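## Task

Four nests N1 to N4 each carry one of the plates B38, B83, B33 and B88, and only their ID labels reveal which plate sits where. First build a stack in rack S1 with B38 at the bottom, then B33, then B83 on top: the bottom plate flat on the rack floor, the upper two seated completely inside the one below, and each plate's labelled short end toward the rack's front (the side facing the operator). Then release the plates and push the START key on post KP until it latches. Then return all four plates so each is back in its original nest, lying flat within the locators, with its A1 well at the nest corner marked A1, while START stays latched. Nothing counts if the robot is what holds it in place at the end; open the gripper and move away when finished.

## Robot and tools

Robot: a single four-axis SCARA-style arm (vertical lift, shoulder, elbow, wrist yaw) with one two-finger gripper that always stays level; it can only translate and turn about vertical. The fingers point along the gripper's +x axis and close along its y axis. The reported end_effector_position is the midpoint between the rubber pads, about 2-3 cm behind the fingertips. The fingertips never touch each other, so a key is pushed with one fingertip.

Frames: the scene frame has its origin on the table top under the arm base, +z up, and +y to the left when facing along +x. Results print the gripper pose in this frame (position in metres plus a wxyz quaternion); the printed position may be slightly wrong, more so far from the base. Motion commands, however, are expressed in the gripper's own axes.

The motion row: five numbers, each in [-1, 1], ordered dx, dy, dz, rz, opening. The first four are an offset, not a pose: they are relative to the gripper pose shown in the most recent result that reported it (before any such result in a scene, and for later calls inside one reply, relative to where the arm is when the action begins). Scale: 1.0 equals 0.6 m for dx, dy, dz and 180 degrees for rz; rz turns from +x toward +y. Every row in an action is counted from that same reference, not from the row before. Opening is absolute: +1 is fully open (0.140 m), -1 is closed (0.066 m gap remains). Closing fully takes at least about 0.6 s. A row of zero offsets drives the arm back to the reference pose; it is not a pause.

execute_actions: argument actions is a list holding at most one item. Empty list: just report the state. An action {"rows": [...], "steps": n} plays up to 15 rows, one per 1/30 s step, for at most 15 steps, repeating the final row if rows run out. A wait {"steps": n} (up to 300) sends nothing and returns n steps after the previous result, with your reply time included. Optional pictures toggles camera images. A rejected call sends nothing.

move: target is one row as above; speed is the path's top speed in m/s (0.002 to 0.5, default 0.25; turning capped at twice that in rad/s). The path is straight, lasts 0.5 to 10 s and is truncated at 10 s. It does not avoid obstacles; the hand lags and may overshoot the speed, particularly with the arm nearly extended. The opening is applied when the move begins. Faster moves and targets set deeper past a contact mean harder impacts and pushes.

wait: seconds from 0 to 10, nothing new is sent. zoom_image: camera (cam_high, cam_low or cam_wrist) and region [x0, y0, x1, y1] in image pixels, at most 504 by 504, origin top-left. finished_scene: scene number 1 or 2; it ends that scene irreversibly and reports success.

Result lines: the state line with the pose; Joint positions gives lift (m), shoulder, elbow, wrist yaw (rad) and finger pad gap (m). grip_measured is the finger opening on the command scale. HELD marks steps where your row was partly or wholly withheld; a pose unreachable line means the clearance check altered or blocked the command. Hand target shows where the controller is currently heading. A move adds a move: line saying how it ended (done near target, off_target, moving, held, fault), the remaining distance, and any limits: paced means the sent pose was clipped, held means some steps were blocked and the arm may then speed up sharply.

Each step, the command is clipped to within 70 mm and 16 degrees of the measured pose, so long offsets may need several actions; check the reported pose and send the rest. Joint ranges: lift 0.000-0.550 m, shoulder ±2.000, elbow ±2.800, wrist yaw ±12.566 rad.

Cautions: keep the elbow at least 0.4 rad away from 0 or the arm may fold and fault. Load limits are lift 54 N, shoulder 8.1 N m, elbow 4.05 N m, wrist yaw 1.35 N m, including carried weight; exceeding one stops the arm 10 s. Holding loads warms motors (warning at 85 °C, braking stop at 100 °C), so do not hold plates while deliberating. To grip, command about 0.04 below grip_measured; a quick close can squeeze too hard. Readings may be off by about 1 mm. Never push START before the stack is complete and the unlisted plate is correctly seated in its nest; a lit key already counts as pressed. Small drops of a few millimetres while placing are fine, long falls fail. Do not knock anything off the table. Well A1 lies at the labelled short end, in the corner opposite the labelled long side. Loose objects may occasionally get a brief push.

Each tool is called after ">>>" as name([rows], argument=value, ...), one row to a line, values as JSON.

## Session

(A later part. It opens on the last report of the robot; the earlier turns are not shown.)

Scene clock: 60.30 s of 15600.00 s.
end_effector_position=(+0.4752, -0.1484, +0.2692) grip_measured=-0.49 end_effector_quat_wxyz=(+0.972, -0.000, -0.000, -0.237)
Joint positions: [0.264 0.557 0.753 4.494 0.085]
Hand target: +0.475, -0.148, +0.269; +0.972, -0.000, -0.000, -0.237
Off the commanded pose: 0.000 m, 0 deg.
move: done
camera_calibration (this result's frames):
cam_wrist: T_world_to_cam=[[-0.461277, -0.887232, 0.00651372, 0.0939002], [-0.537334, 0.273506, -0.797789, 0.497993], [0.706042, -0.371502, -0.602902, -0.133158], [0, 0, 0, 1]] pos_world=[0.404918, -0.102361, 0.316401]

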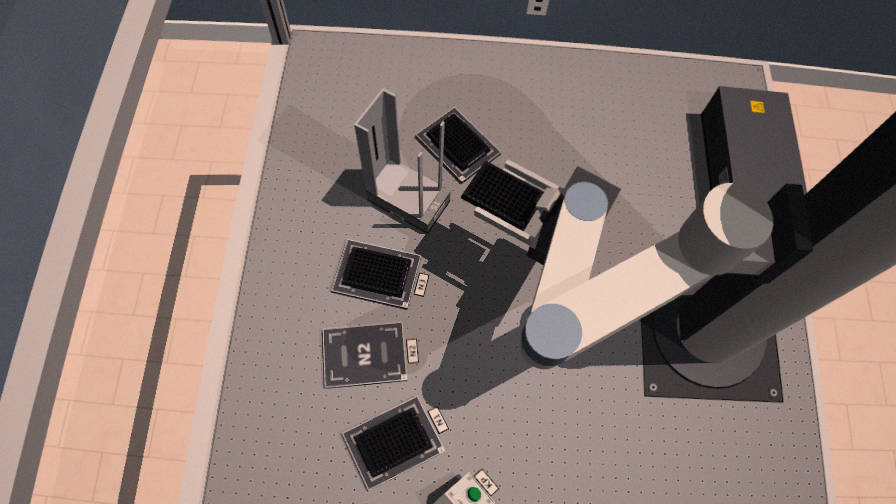

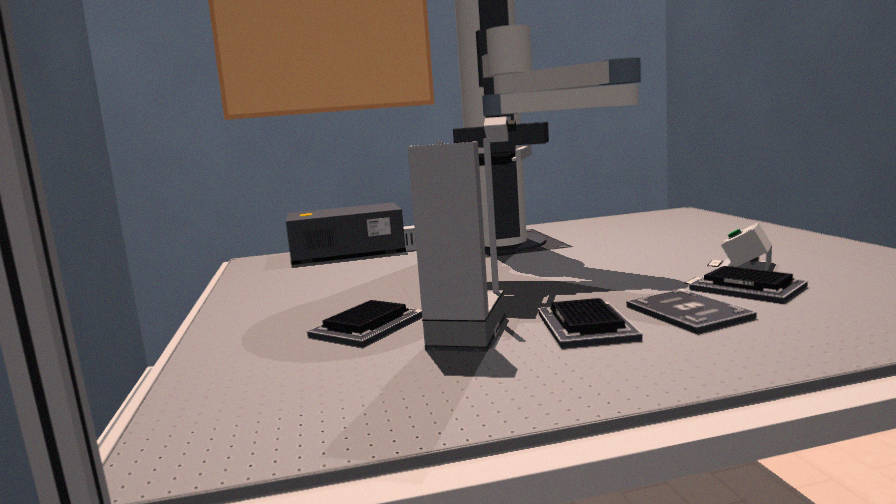

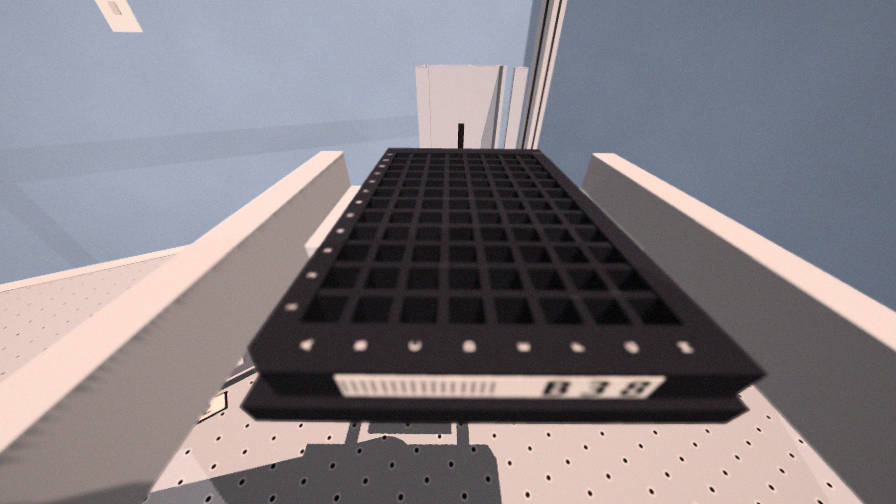

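>>> move(target=[-0.02, -0.01, -0.425, 0, -0.54])

>>> move(target=[0, 0, -0.011, 0, -0.54], speed=0.01)

Scene clock: 76.77 s of 15600.00 s.
end_effector_position=(+0.4619, -0.1481, +0.0149) grip_measured=-0.48 end_effector_quat_wxyz=(+0.972, -0.000, -0.000, -0.237)
Joint positions: [0.01  0.537 0.703 4.565 0.085]
Hand target: +0.462, -0.148, +0.014; +0.972, -0.000, -0.000, -0.237
Off the commanded pose: 0.001 m, 0 deg.
After step 90, 12.03 s passed at rest.
move: done
camera_calibration (this result's frames):
cam_wrist: T_world_to_cam=[[-0.461122, -0.887313, 0.00651372, 0.0895581], [-0.537382, 0.273412, -0.797789, 0.287968], [0.706107, -0.371379, -0.602902, -0.277049], [0, 0, 0, 1]] pos_world=[0.391672, -0.102158, 0.0621212]

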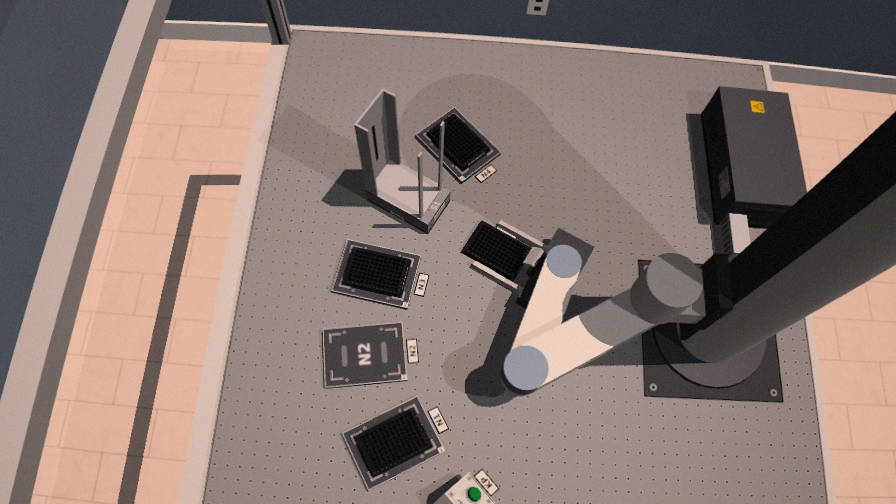

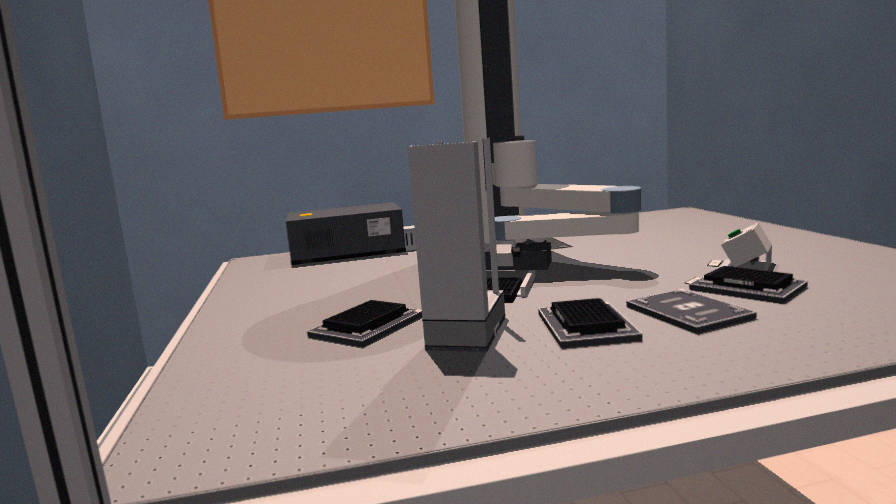

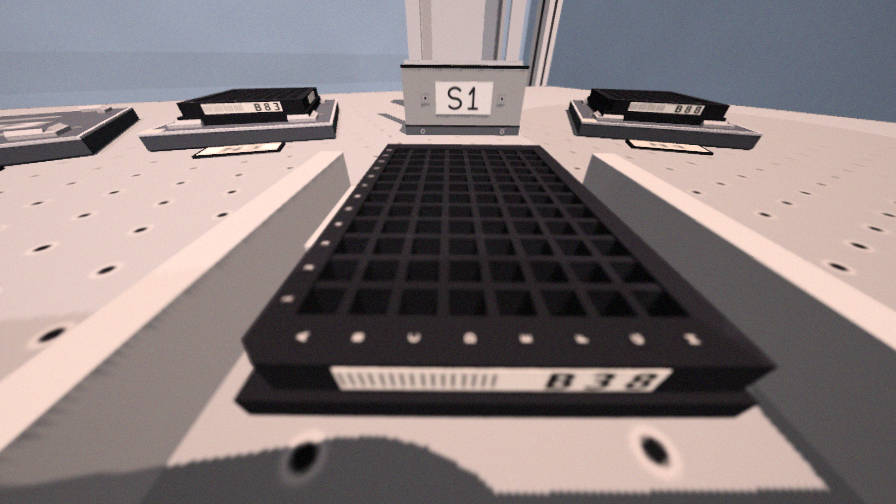

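Scene clock: 87.03 s of 15600.00 s.
end_effector_position=(+0.4620, -0.1482, +0.0151) grip_measured=-0.48 end_effector_quat_wxyz=(+0.972, -0.000, -0.000, -0.237)
Joint positions: [0.01  0.537 0.703 4.564 0.085]
Hand target: +0.462, -0.148, +0.015; +0.972, -0.000, -0.000, -0.237
Off the commanded pose: 0.007 m, 0 deg.
TORQUE FAULT: the external load on joint 1 (lift) reached its load limit, and the arm stopped for 10 seconds. The arm's remaining commands of this call were not run. The arm holds where it stopped, with its grip as last carried out, and accepts commands again: back off and push less far. The arm stops again, at the same cost, whenever a joint's load reaches its limit.
move: fault
camera_calibration (this result's frames):
cam_wrist: T_world_to_cam=[[-0.461363, -0.887188, 0.00651372, 0.089683], [-0.537308, 0.273558, -0.797789, 0.288087], [0.706006, -0.37157, -0.602902, -0.276959], [0, 0, 0, 1]] pos_world=[0.391703, -0.102152, 0.0622696]

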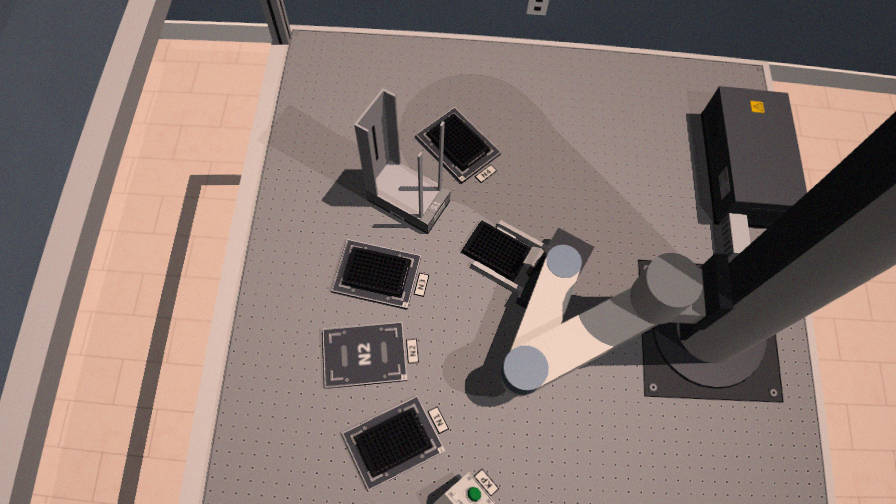

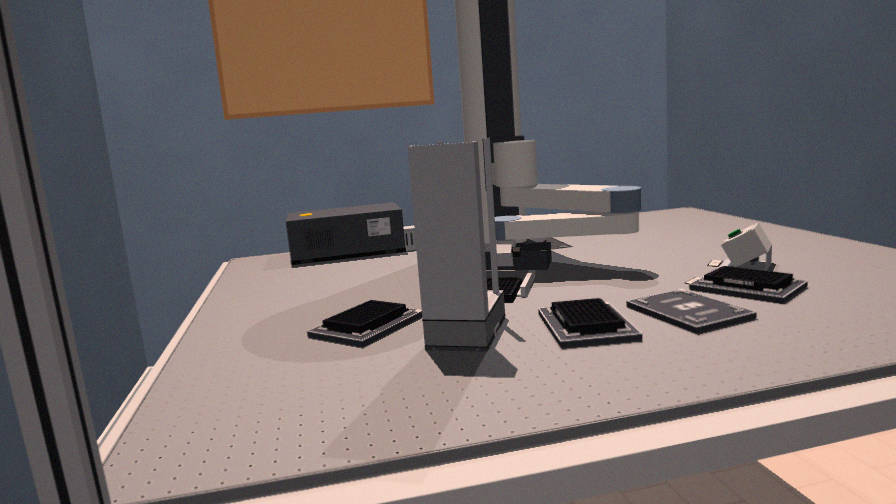

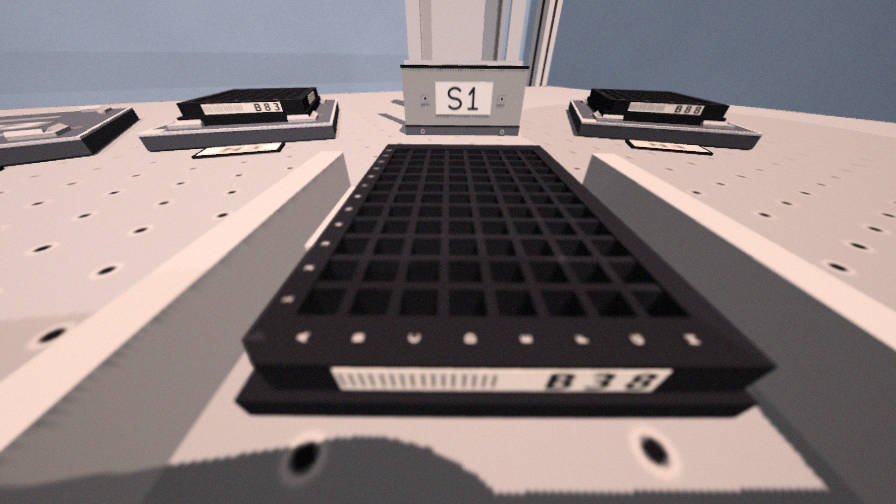

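>>> move(target=[0, 0, 0, 0, -0.2])

>>> move(target=[-0.0233, 0, 0, 0, -0.2], speed=0.05)

>>> move(target=[0, 0, 0, 0, -0.6])

>>> move(target=[0, 0, 0.55, 0, -0.6])

>>> move(target=[0.3, 0, 0, 0, -0.6])

Scene clock: 94.87 s of 15600.00 s.
end_effector_position=(+0.4620, -0.1482, +0.0151) grip_measured=-0.20 end_effector_quat_wxyz=(+0.972, -0.000, -0.000, -0.237)
Joint positions: [0.01  0.537 0.703 4.564 0.096]
Hand target: +0.462, -0.148, +0.015; +0.972, -0.000, -0.000, -0.237
Off the commanded pose: 0.000 m, 0 deg.
After step 90, 4.33 s passed at rest.
move: done
camera_calibration (this result's frames):
cam_wrist: T_world_to_cam=[[-0.461363, -0.887188, 0.00651372, 0.0896828], [-0.537307, 0.273558, -0.797789, 0.288134], [0.706006, -0.37157, -0.602902, -0.276924], [0, 0, 0, 1]] pos_world=[0.391703, -0.102153, 0.0623283]

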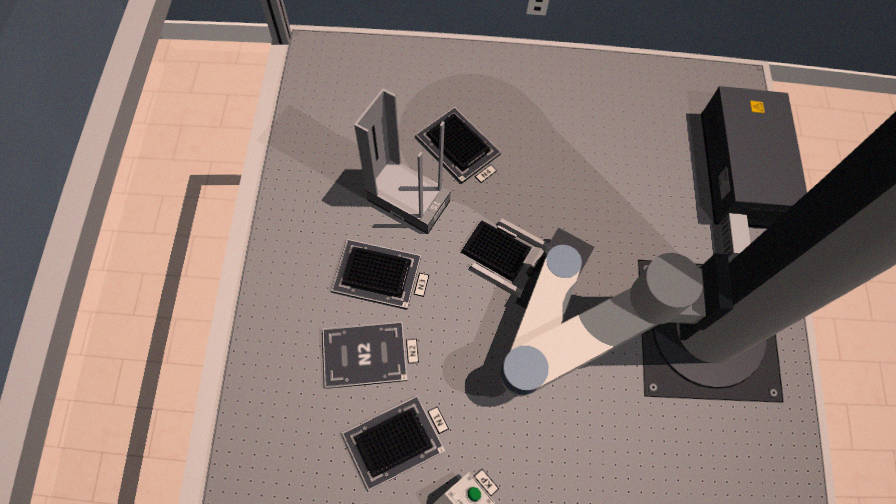

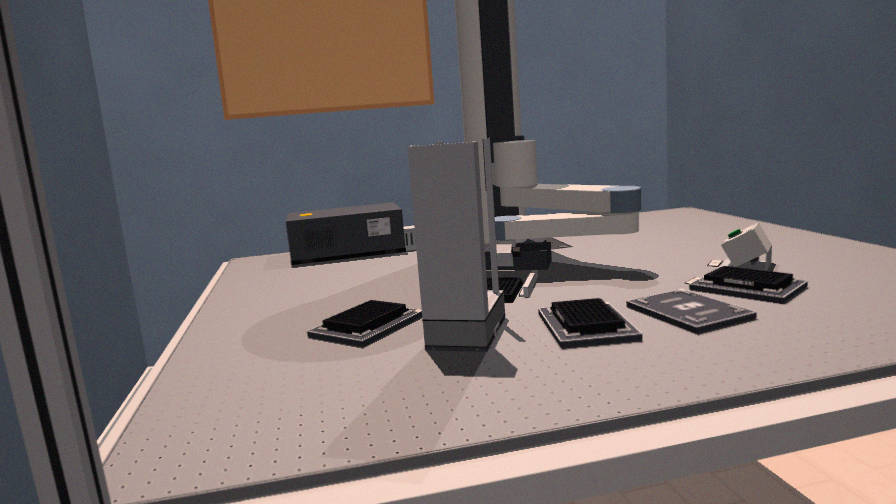

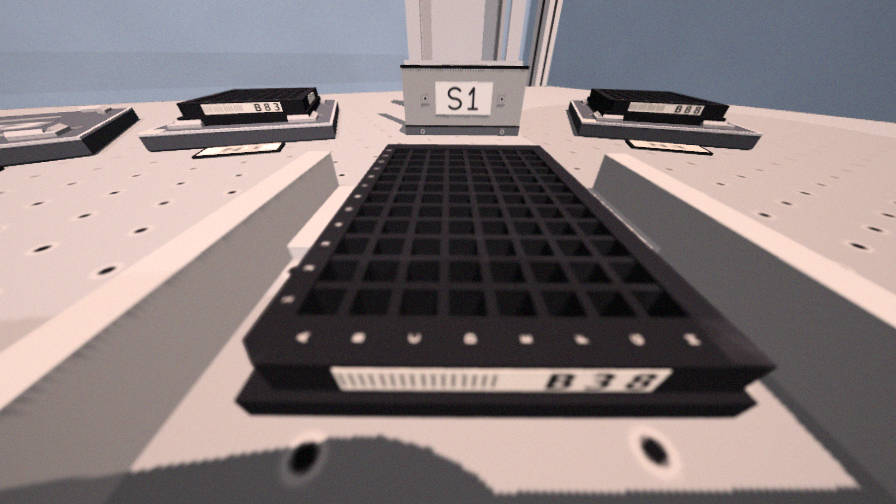

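Scene clock: 95.57 s of 15600.00 s.
end_effector_position=(+0.4495, -0.1418, +0.0151) grip_measured=-0.20 end_effector_quat_wxyz=(+0.971, -0.000, -0.000, -0.237)
Joint positions: [0.01  0.547 0.644 4.613 0.096]
Hand target: +0.450, -0.142, +0.015; +0.972, -0.000, -0.000, -0.237
Off the commanded pose: 0.000 m, 0 deg.
move: done
camera_calibration (this result's frames):
cam_wrist: T_world_to_cam=[[-0.461765, -0.886978, 0.00651372, 0.0897879], [-0.537183, 0.273802, -0.797789, 0.279667], [0.705838, -0.37189, -0.602902, -0.265719], [0, 0, 0, 1]] pos_world=[0.379248, -0.0957517, 0.0623283]

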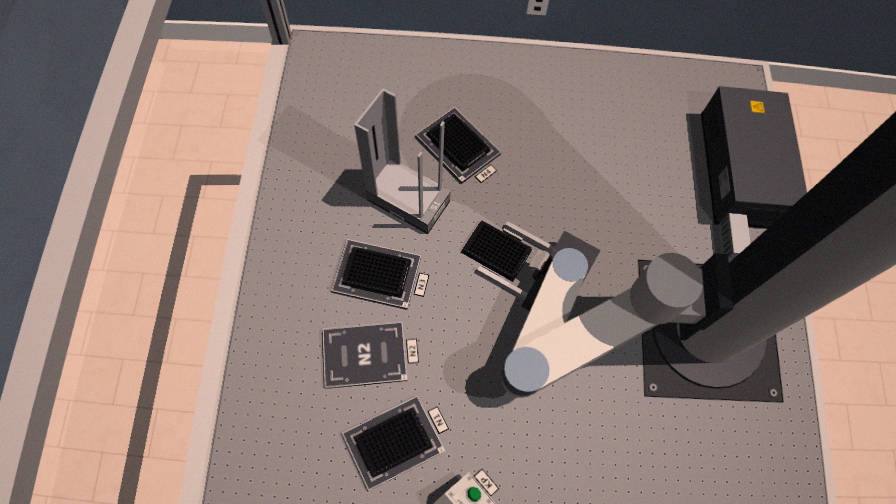

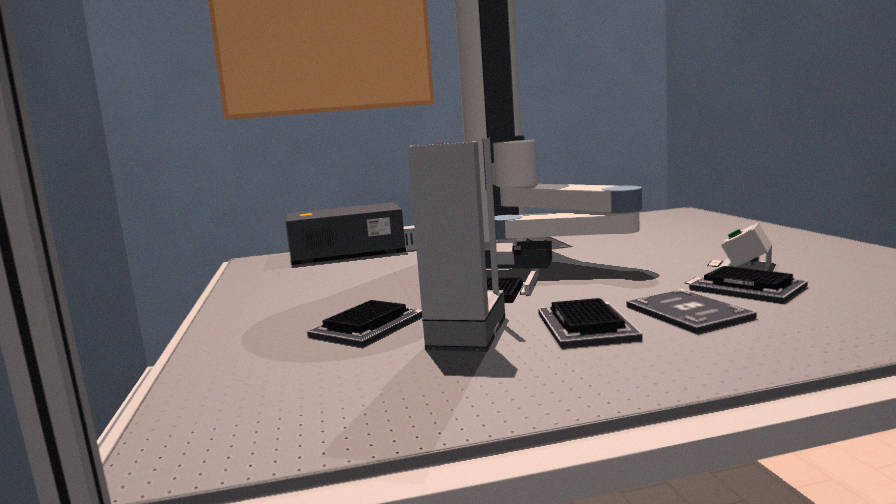

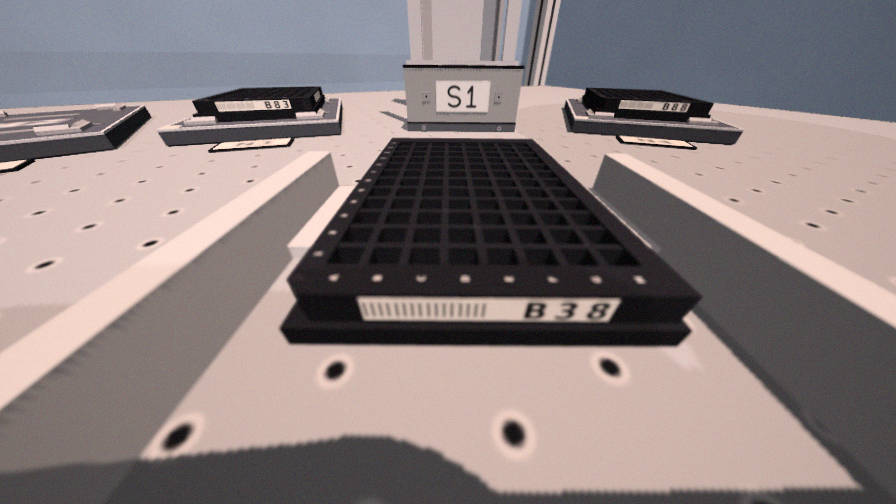

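Scene clock: 96.07 s of 15600.00 s.
end_effector_position=(+0.4495, -0.1418, +0.0151) grip_measured=-0.48 end_effector_quat_wxyz=(+0.971, -0.000, -0.000, -0.237)
Joint positions: [0.01  0.547 0.644 4.613 0.085]
Hand target: +0.449, -0.142, +0.015; +0.971, -0.000, -0.000, -0.237
Off the commanded pose: 0.000 m, 0 deg.
move: done
camera_calibration (this result's frames):
cam_wrist: T_world_to_cam=[[-0.461766, -0.886978, 0.00651372, 0.0897883], [-0.537183, 0.273802, -0.797789, 0.279668], [0.705837, -0.371891, -0.602902, -0.265719], [0, 0, 0, 1]] pos_world=[0.379249, -0.095752, 0.0623283]

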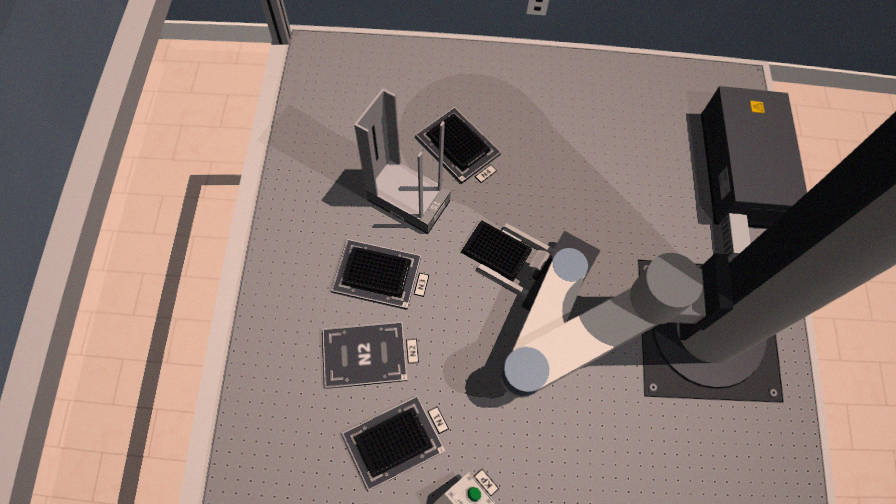

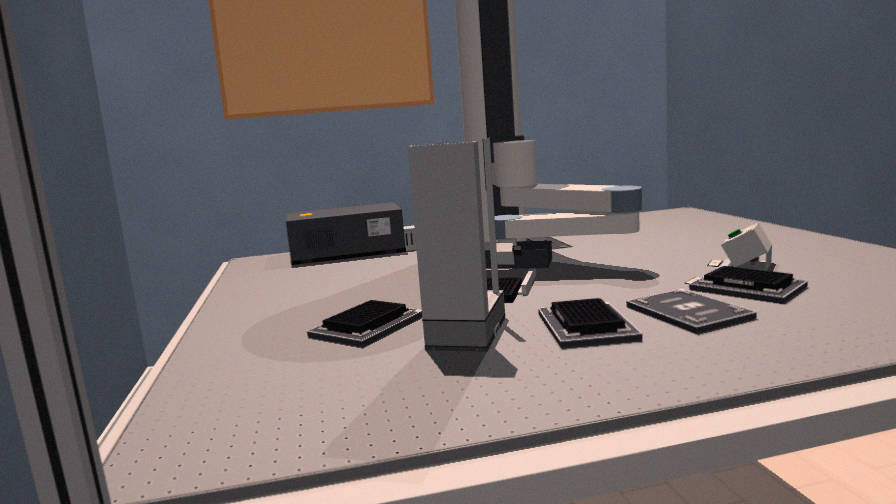

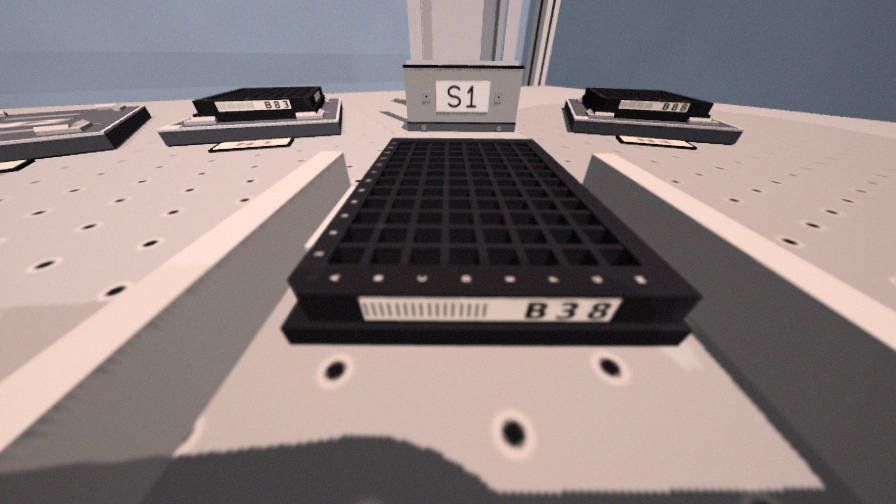

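Scene clock: 97.80 s of 15600.00 s.
end_effector_position=(+0.4495, -0.1418, +0.3452) grip_measured=-0.48 end_effector_quat_wxyz=(+0.971, -0.000, -0.000, -0.237)
Joint positions: [0.34  0.547 0.644 4.613 0.085]
Hand target: +0.449, -0.142, +0.345; +0.971, -0.000, -0.000, -0.237
Off the commanded pose: 0.000 m, 0 deg.
move: done
camera_calibration (this result's frames):
cam_wrist: T_world_to_cam=[[-0.461731, -0.886996, 0.00651372, 0.0876265], [-0.537194, 0.273781, -0.797789, 0.542988], [0.705852, -0.371863, -0.602902, -0.0667377], [0, 0, 0, 1]] pos_world=[0.379257, -0.0957528, 0.392383]

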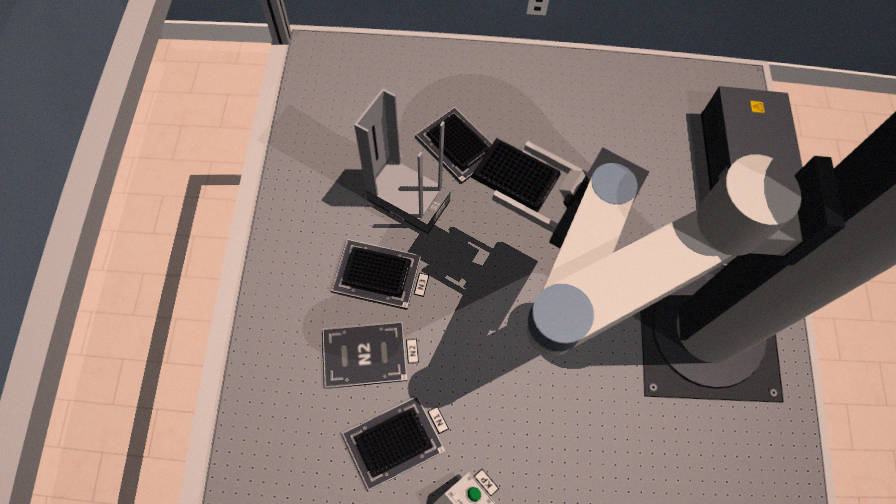

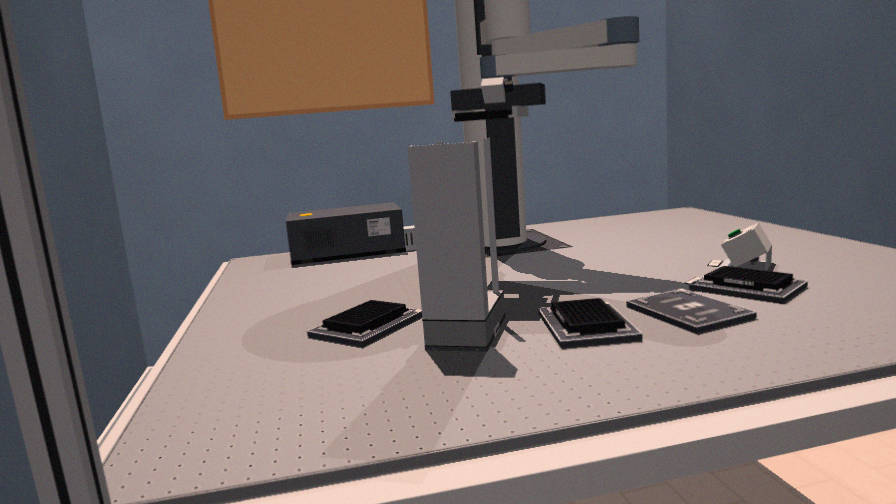

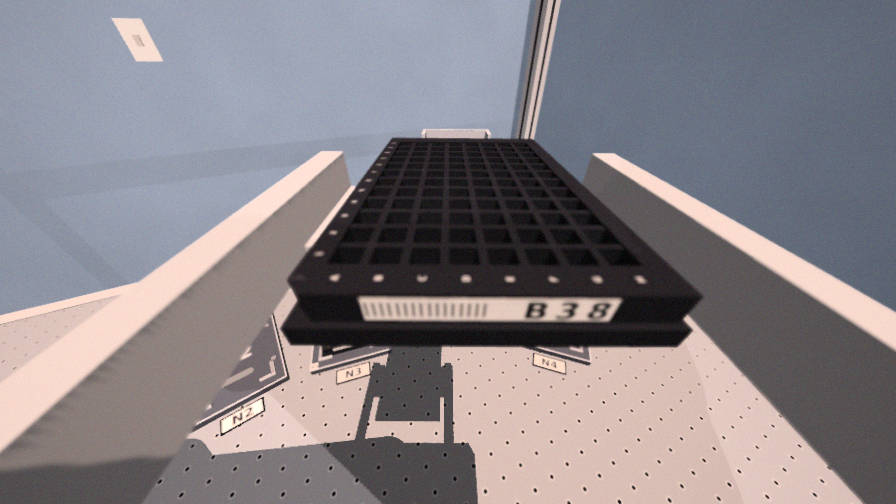

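Scene clock: 98.93 s of 15600.00 s.
end_effector_position=(+0.6093, -0.2247, +0.3452) grip_measured=-0.48 end_effector_quat_wxyz=(+0.971, -0.000, -0.000, -0.237)
Joint positions: [0.34  0.276 1.465 4.064 0.085]
Hand target: +0.609, -0.225, +0.345; +0.971, -0.000, -0.000, -0.237
Off the commanded pose: 0.000 m, 0 deg.
move: done
camera_calibration (this result's frames):
cam_wrist: T_world_to_cam=[[-0.46156, -0.887085, 0.00651372, 0.0877478], [-0.537247, 0.273677, -0.797789, 0.651536], [0.705924, -0.371727, -0.602902, -0.210364], [0, 0, 0, 1]] pos_world=[0.539037, -0.178669, 0.392388]

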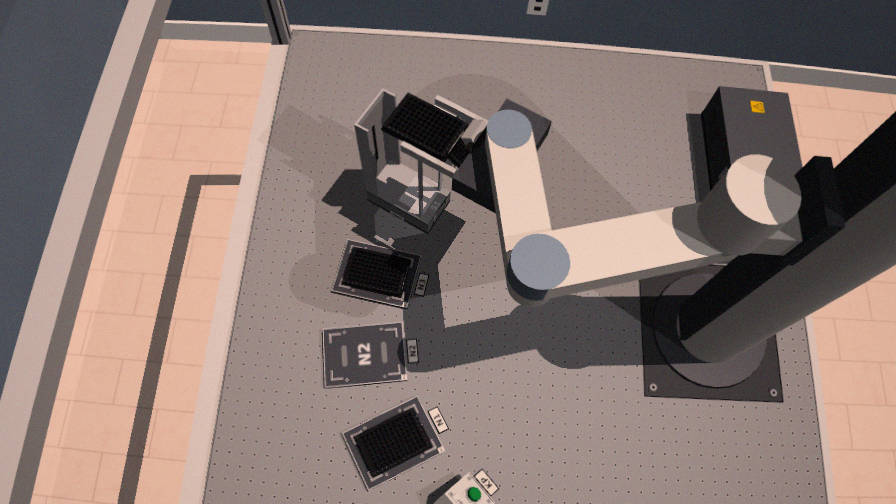

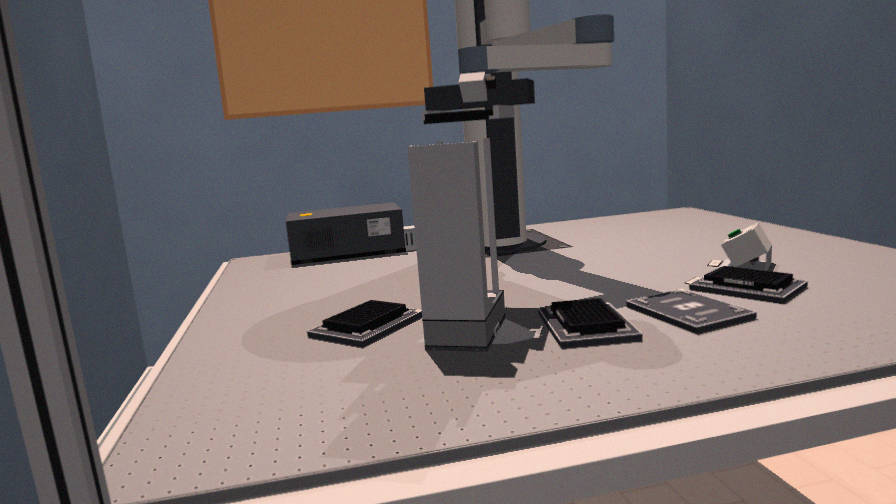

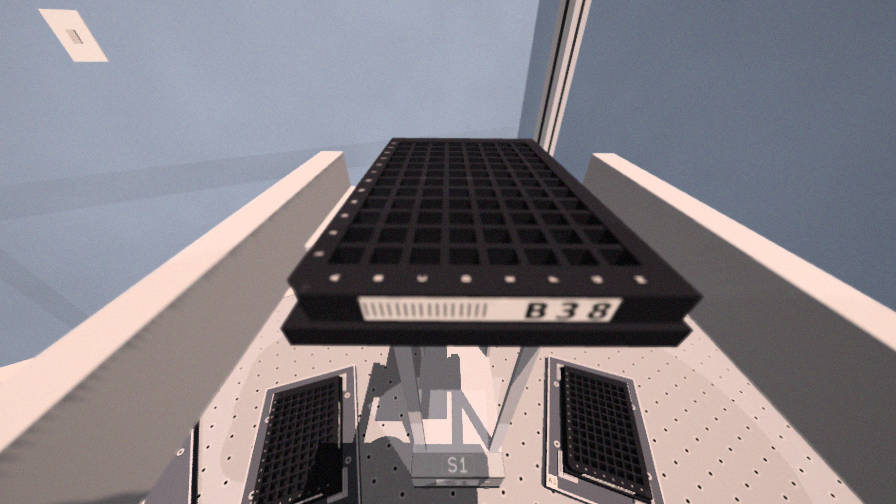

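>>> move(target=[0.092, 0, -0.012, 0, -0.6], speed=0.1)

Scene clock: 103.90 s of 15600.00 s.
end_effector_position=(+0.6583, -0.2501, +0.3380) grip_measured=-0.48 end_effector_quat_wxyz=(+0.972, -0.000, -0.000, -0.237)
Joint positions: [0.333 0.143 1.776 3.886 0.085]
Hand target: +0.658, -0.250, +0.338; +0.971, -0.000, -0.000, -0.237
Off the commanded pose: 0.000 m, 0 deg.
After step 90, 1.10 s passed at rest.
move: done
camera_calibration (this result's frames):
cam_wrist: T_world_to_cam=[[-0.461355, -0.887191, 0.00651372, 0.0877348], [-0.53731, 0.273553, -0.797789, 0.679089], [0.706009, -0.371564, -0.602902, -0.258754], [0, 0, 0, 1]] pos_world=[0.58804, -0.204073, 0.385195]

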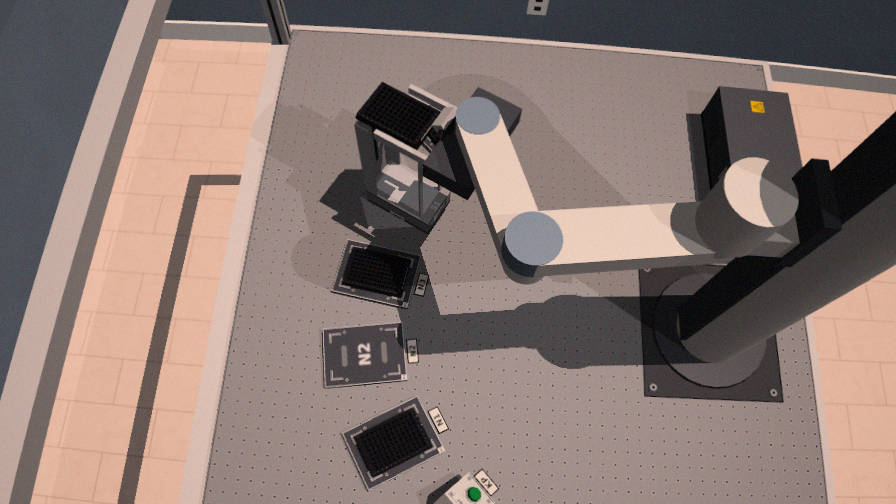

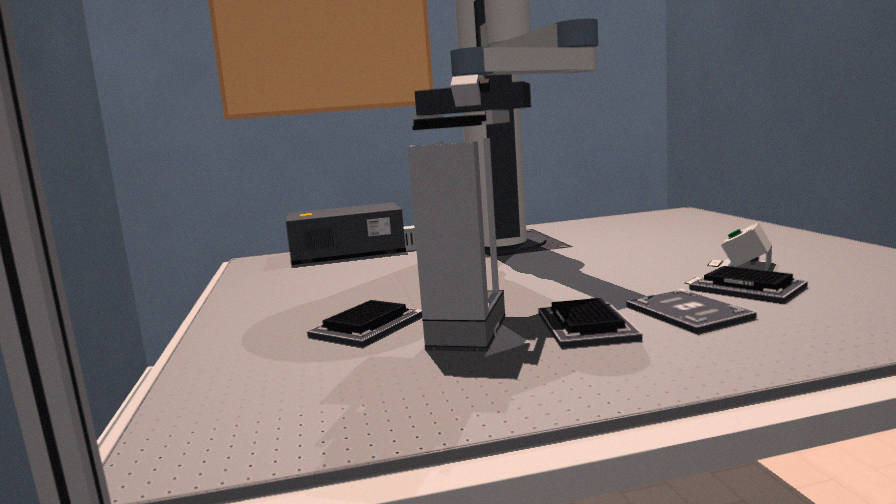

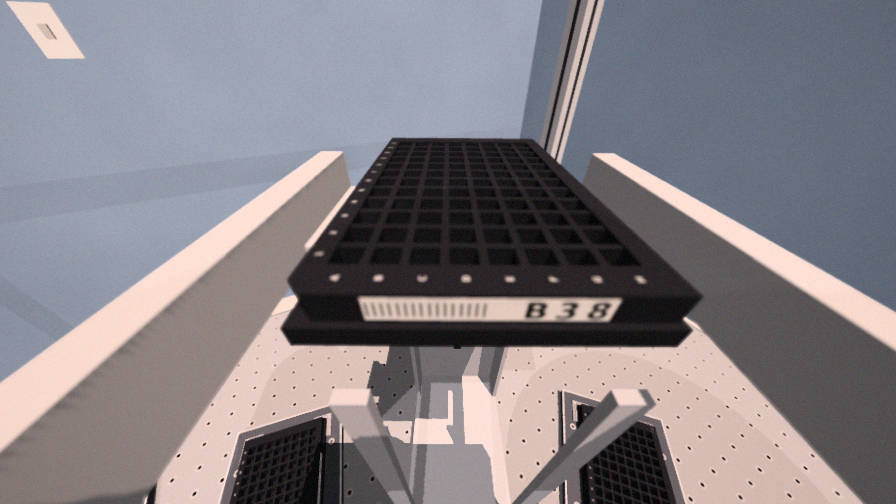

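>>> move(target=[-0.0025, -0.0025, -0.02, 0, -0.6], speed=0.02)

Scene clock: 109.40 s of 15600.00 s.
end_effector_position=(+0.6562, -0.2508, +0.3259) grip_measured=-0.48 end_effector_quat_wxyz=(+0.971, -0.000, -0.000, -0.237)
Joint positions: [0.321 0.143 1.767 3.894 0.085]
Hand target: +0.656, -0.251, +0.326; +0.972, -0.000, -0.000, -0.237
Off the commanded pose: 0.000 m, 0 deg.
After step 90, 1.67 s passed at rest.
move: done
camera_calibration (this result's frames):
cam_wrist: T_world_to_cam=[[-0.461653, -0.887037, 0.00651372, 0.0864368], [-0.537218, 0.273734, -0.797789, 0.668557], [0.705885, -0.371801, -0.602902, -0.264818], [0, 0, 0, 1]] pos_world=[0.585996, -0.204794, 0.373144]

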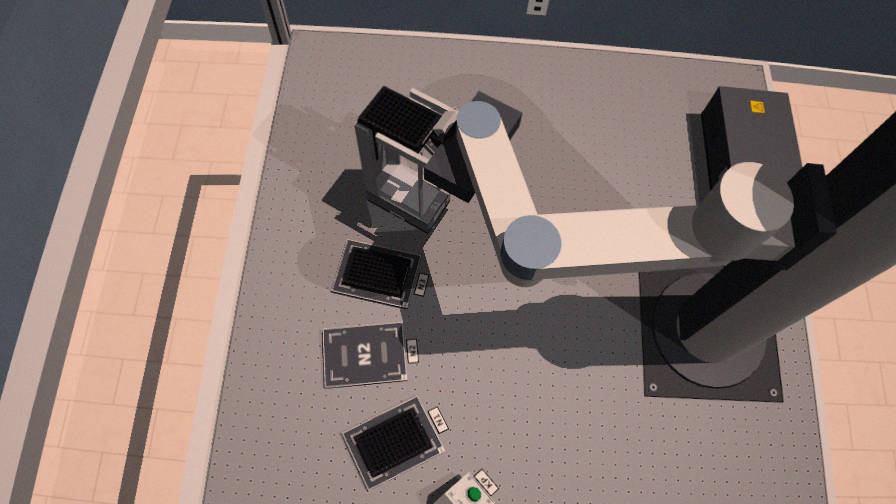

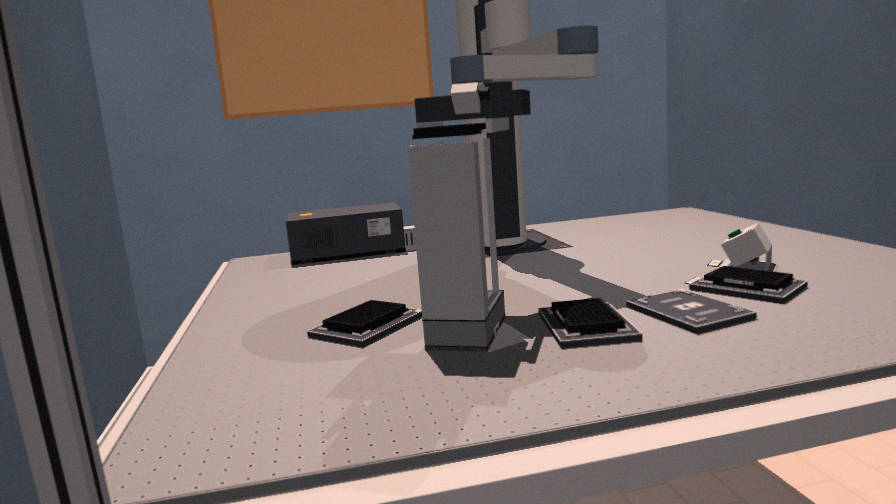

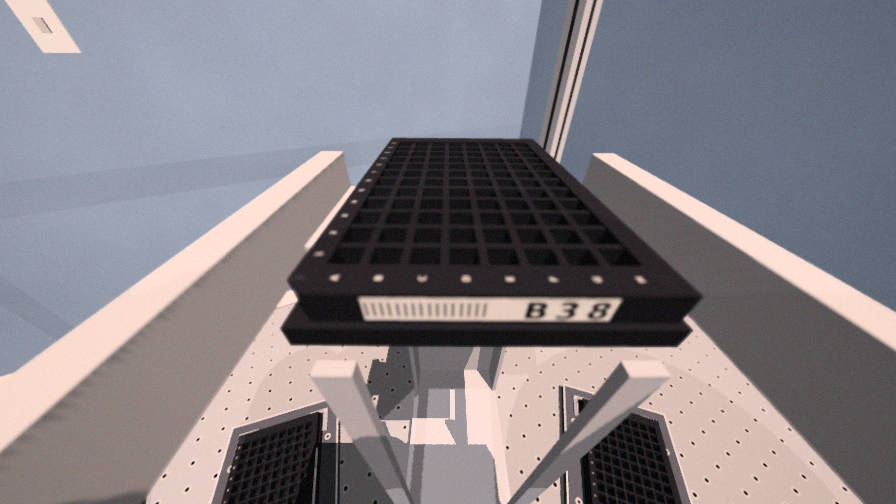

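>>> move(target=[0, -0.001, -0.02, 0, -0.6], speed=0.015)

Scene clock: 112.73 s of 15600.00 s.
end_effector_position=(+0.6560, -0.2512, +0.3147) grip_measured=-0.49 end_effector_quat_wxyz=(+0.971, -0.000, -0.000, -0.237)
Joint positions: [0.31  0.142 1.767 3.896 0.085]
Hand target: +0.656, -0.251, +0.314; +0.971, -0.000, -0.000, -0.237
Off the commanded pose: 0.001 m, 0 deg.
move: done
camera_calibration (this result's frames):
cam_wrist: T_world_to_cam=[[-0.461568, -0.887081, 0.00651372, 0.0859756], [-0.537244, 0.273682, -0.797789, 0.659601], [0.70592, -0.371733, -0.602902, -0.271603], [0, 0, 0, 1]] pos_world=[0.58578, -0.205217, 0.361912]

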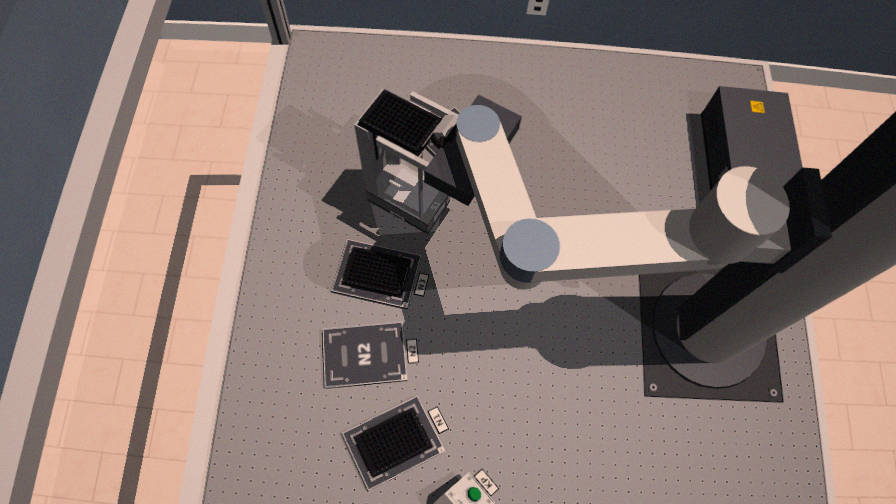

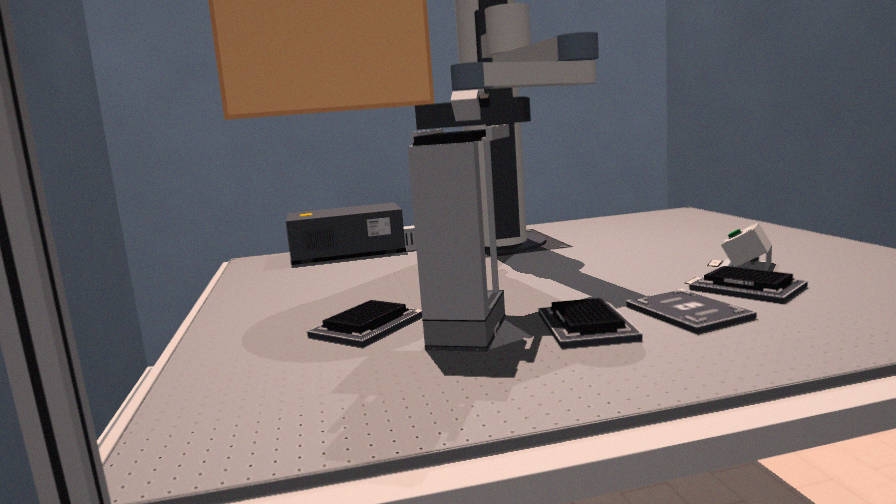

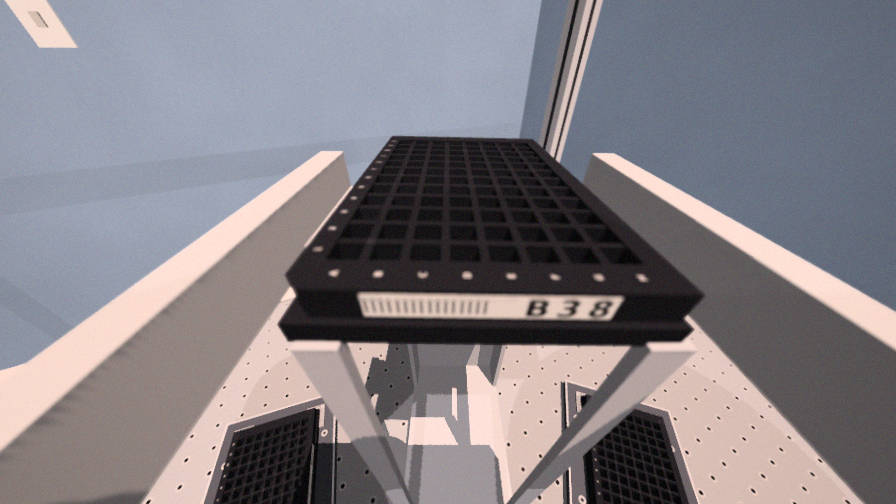

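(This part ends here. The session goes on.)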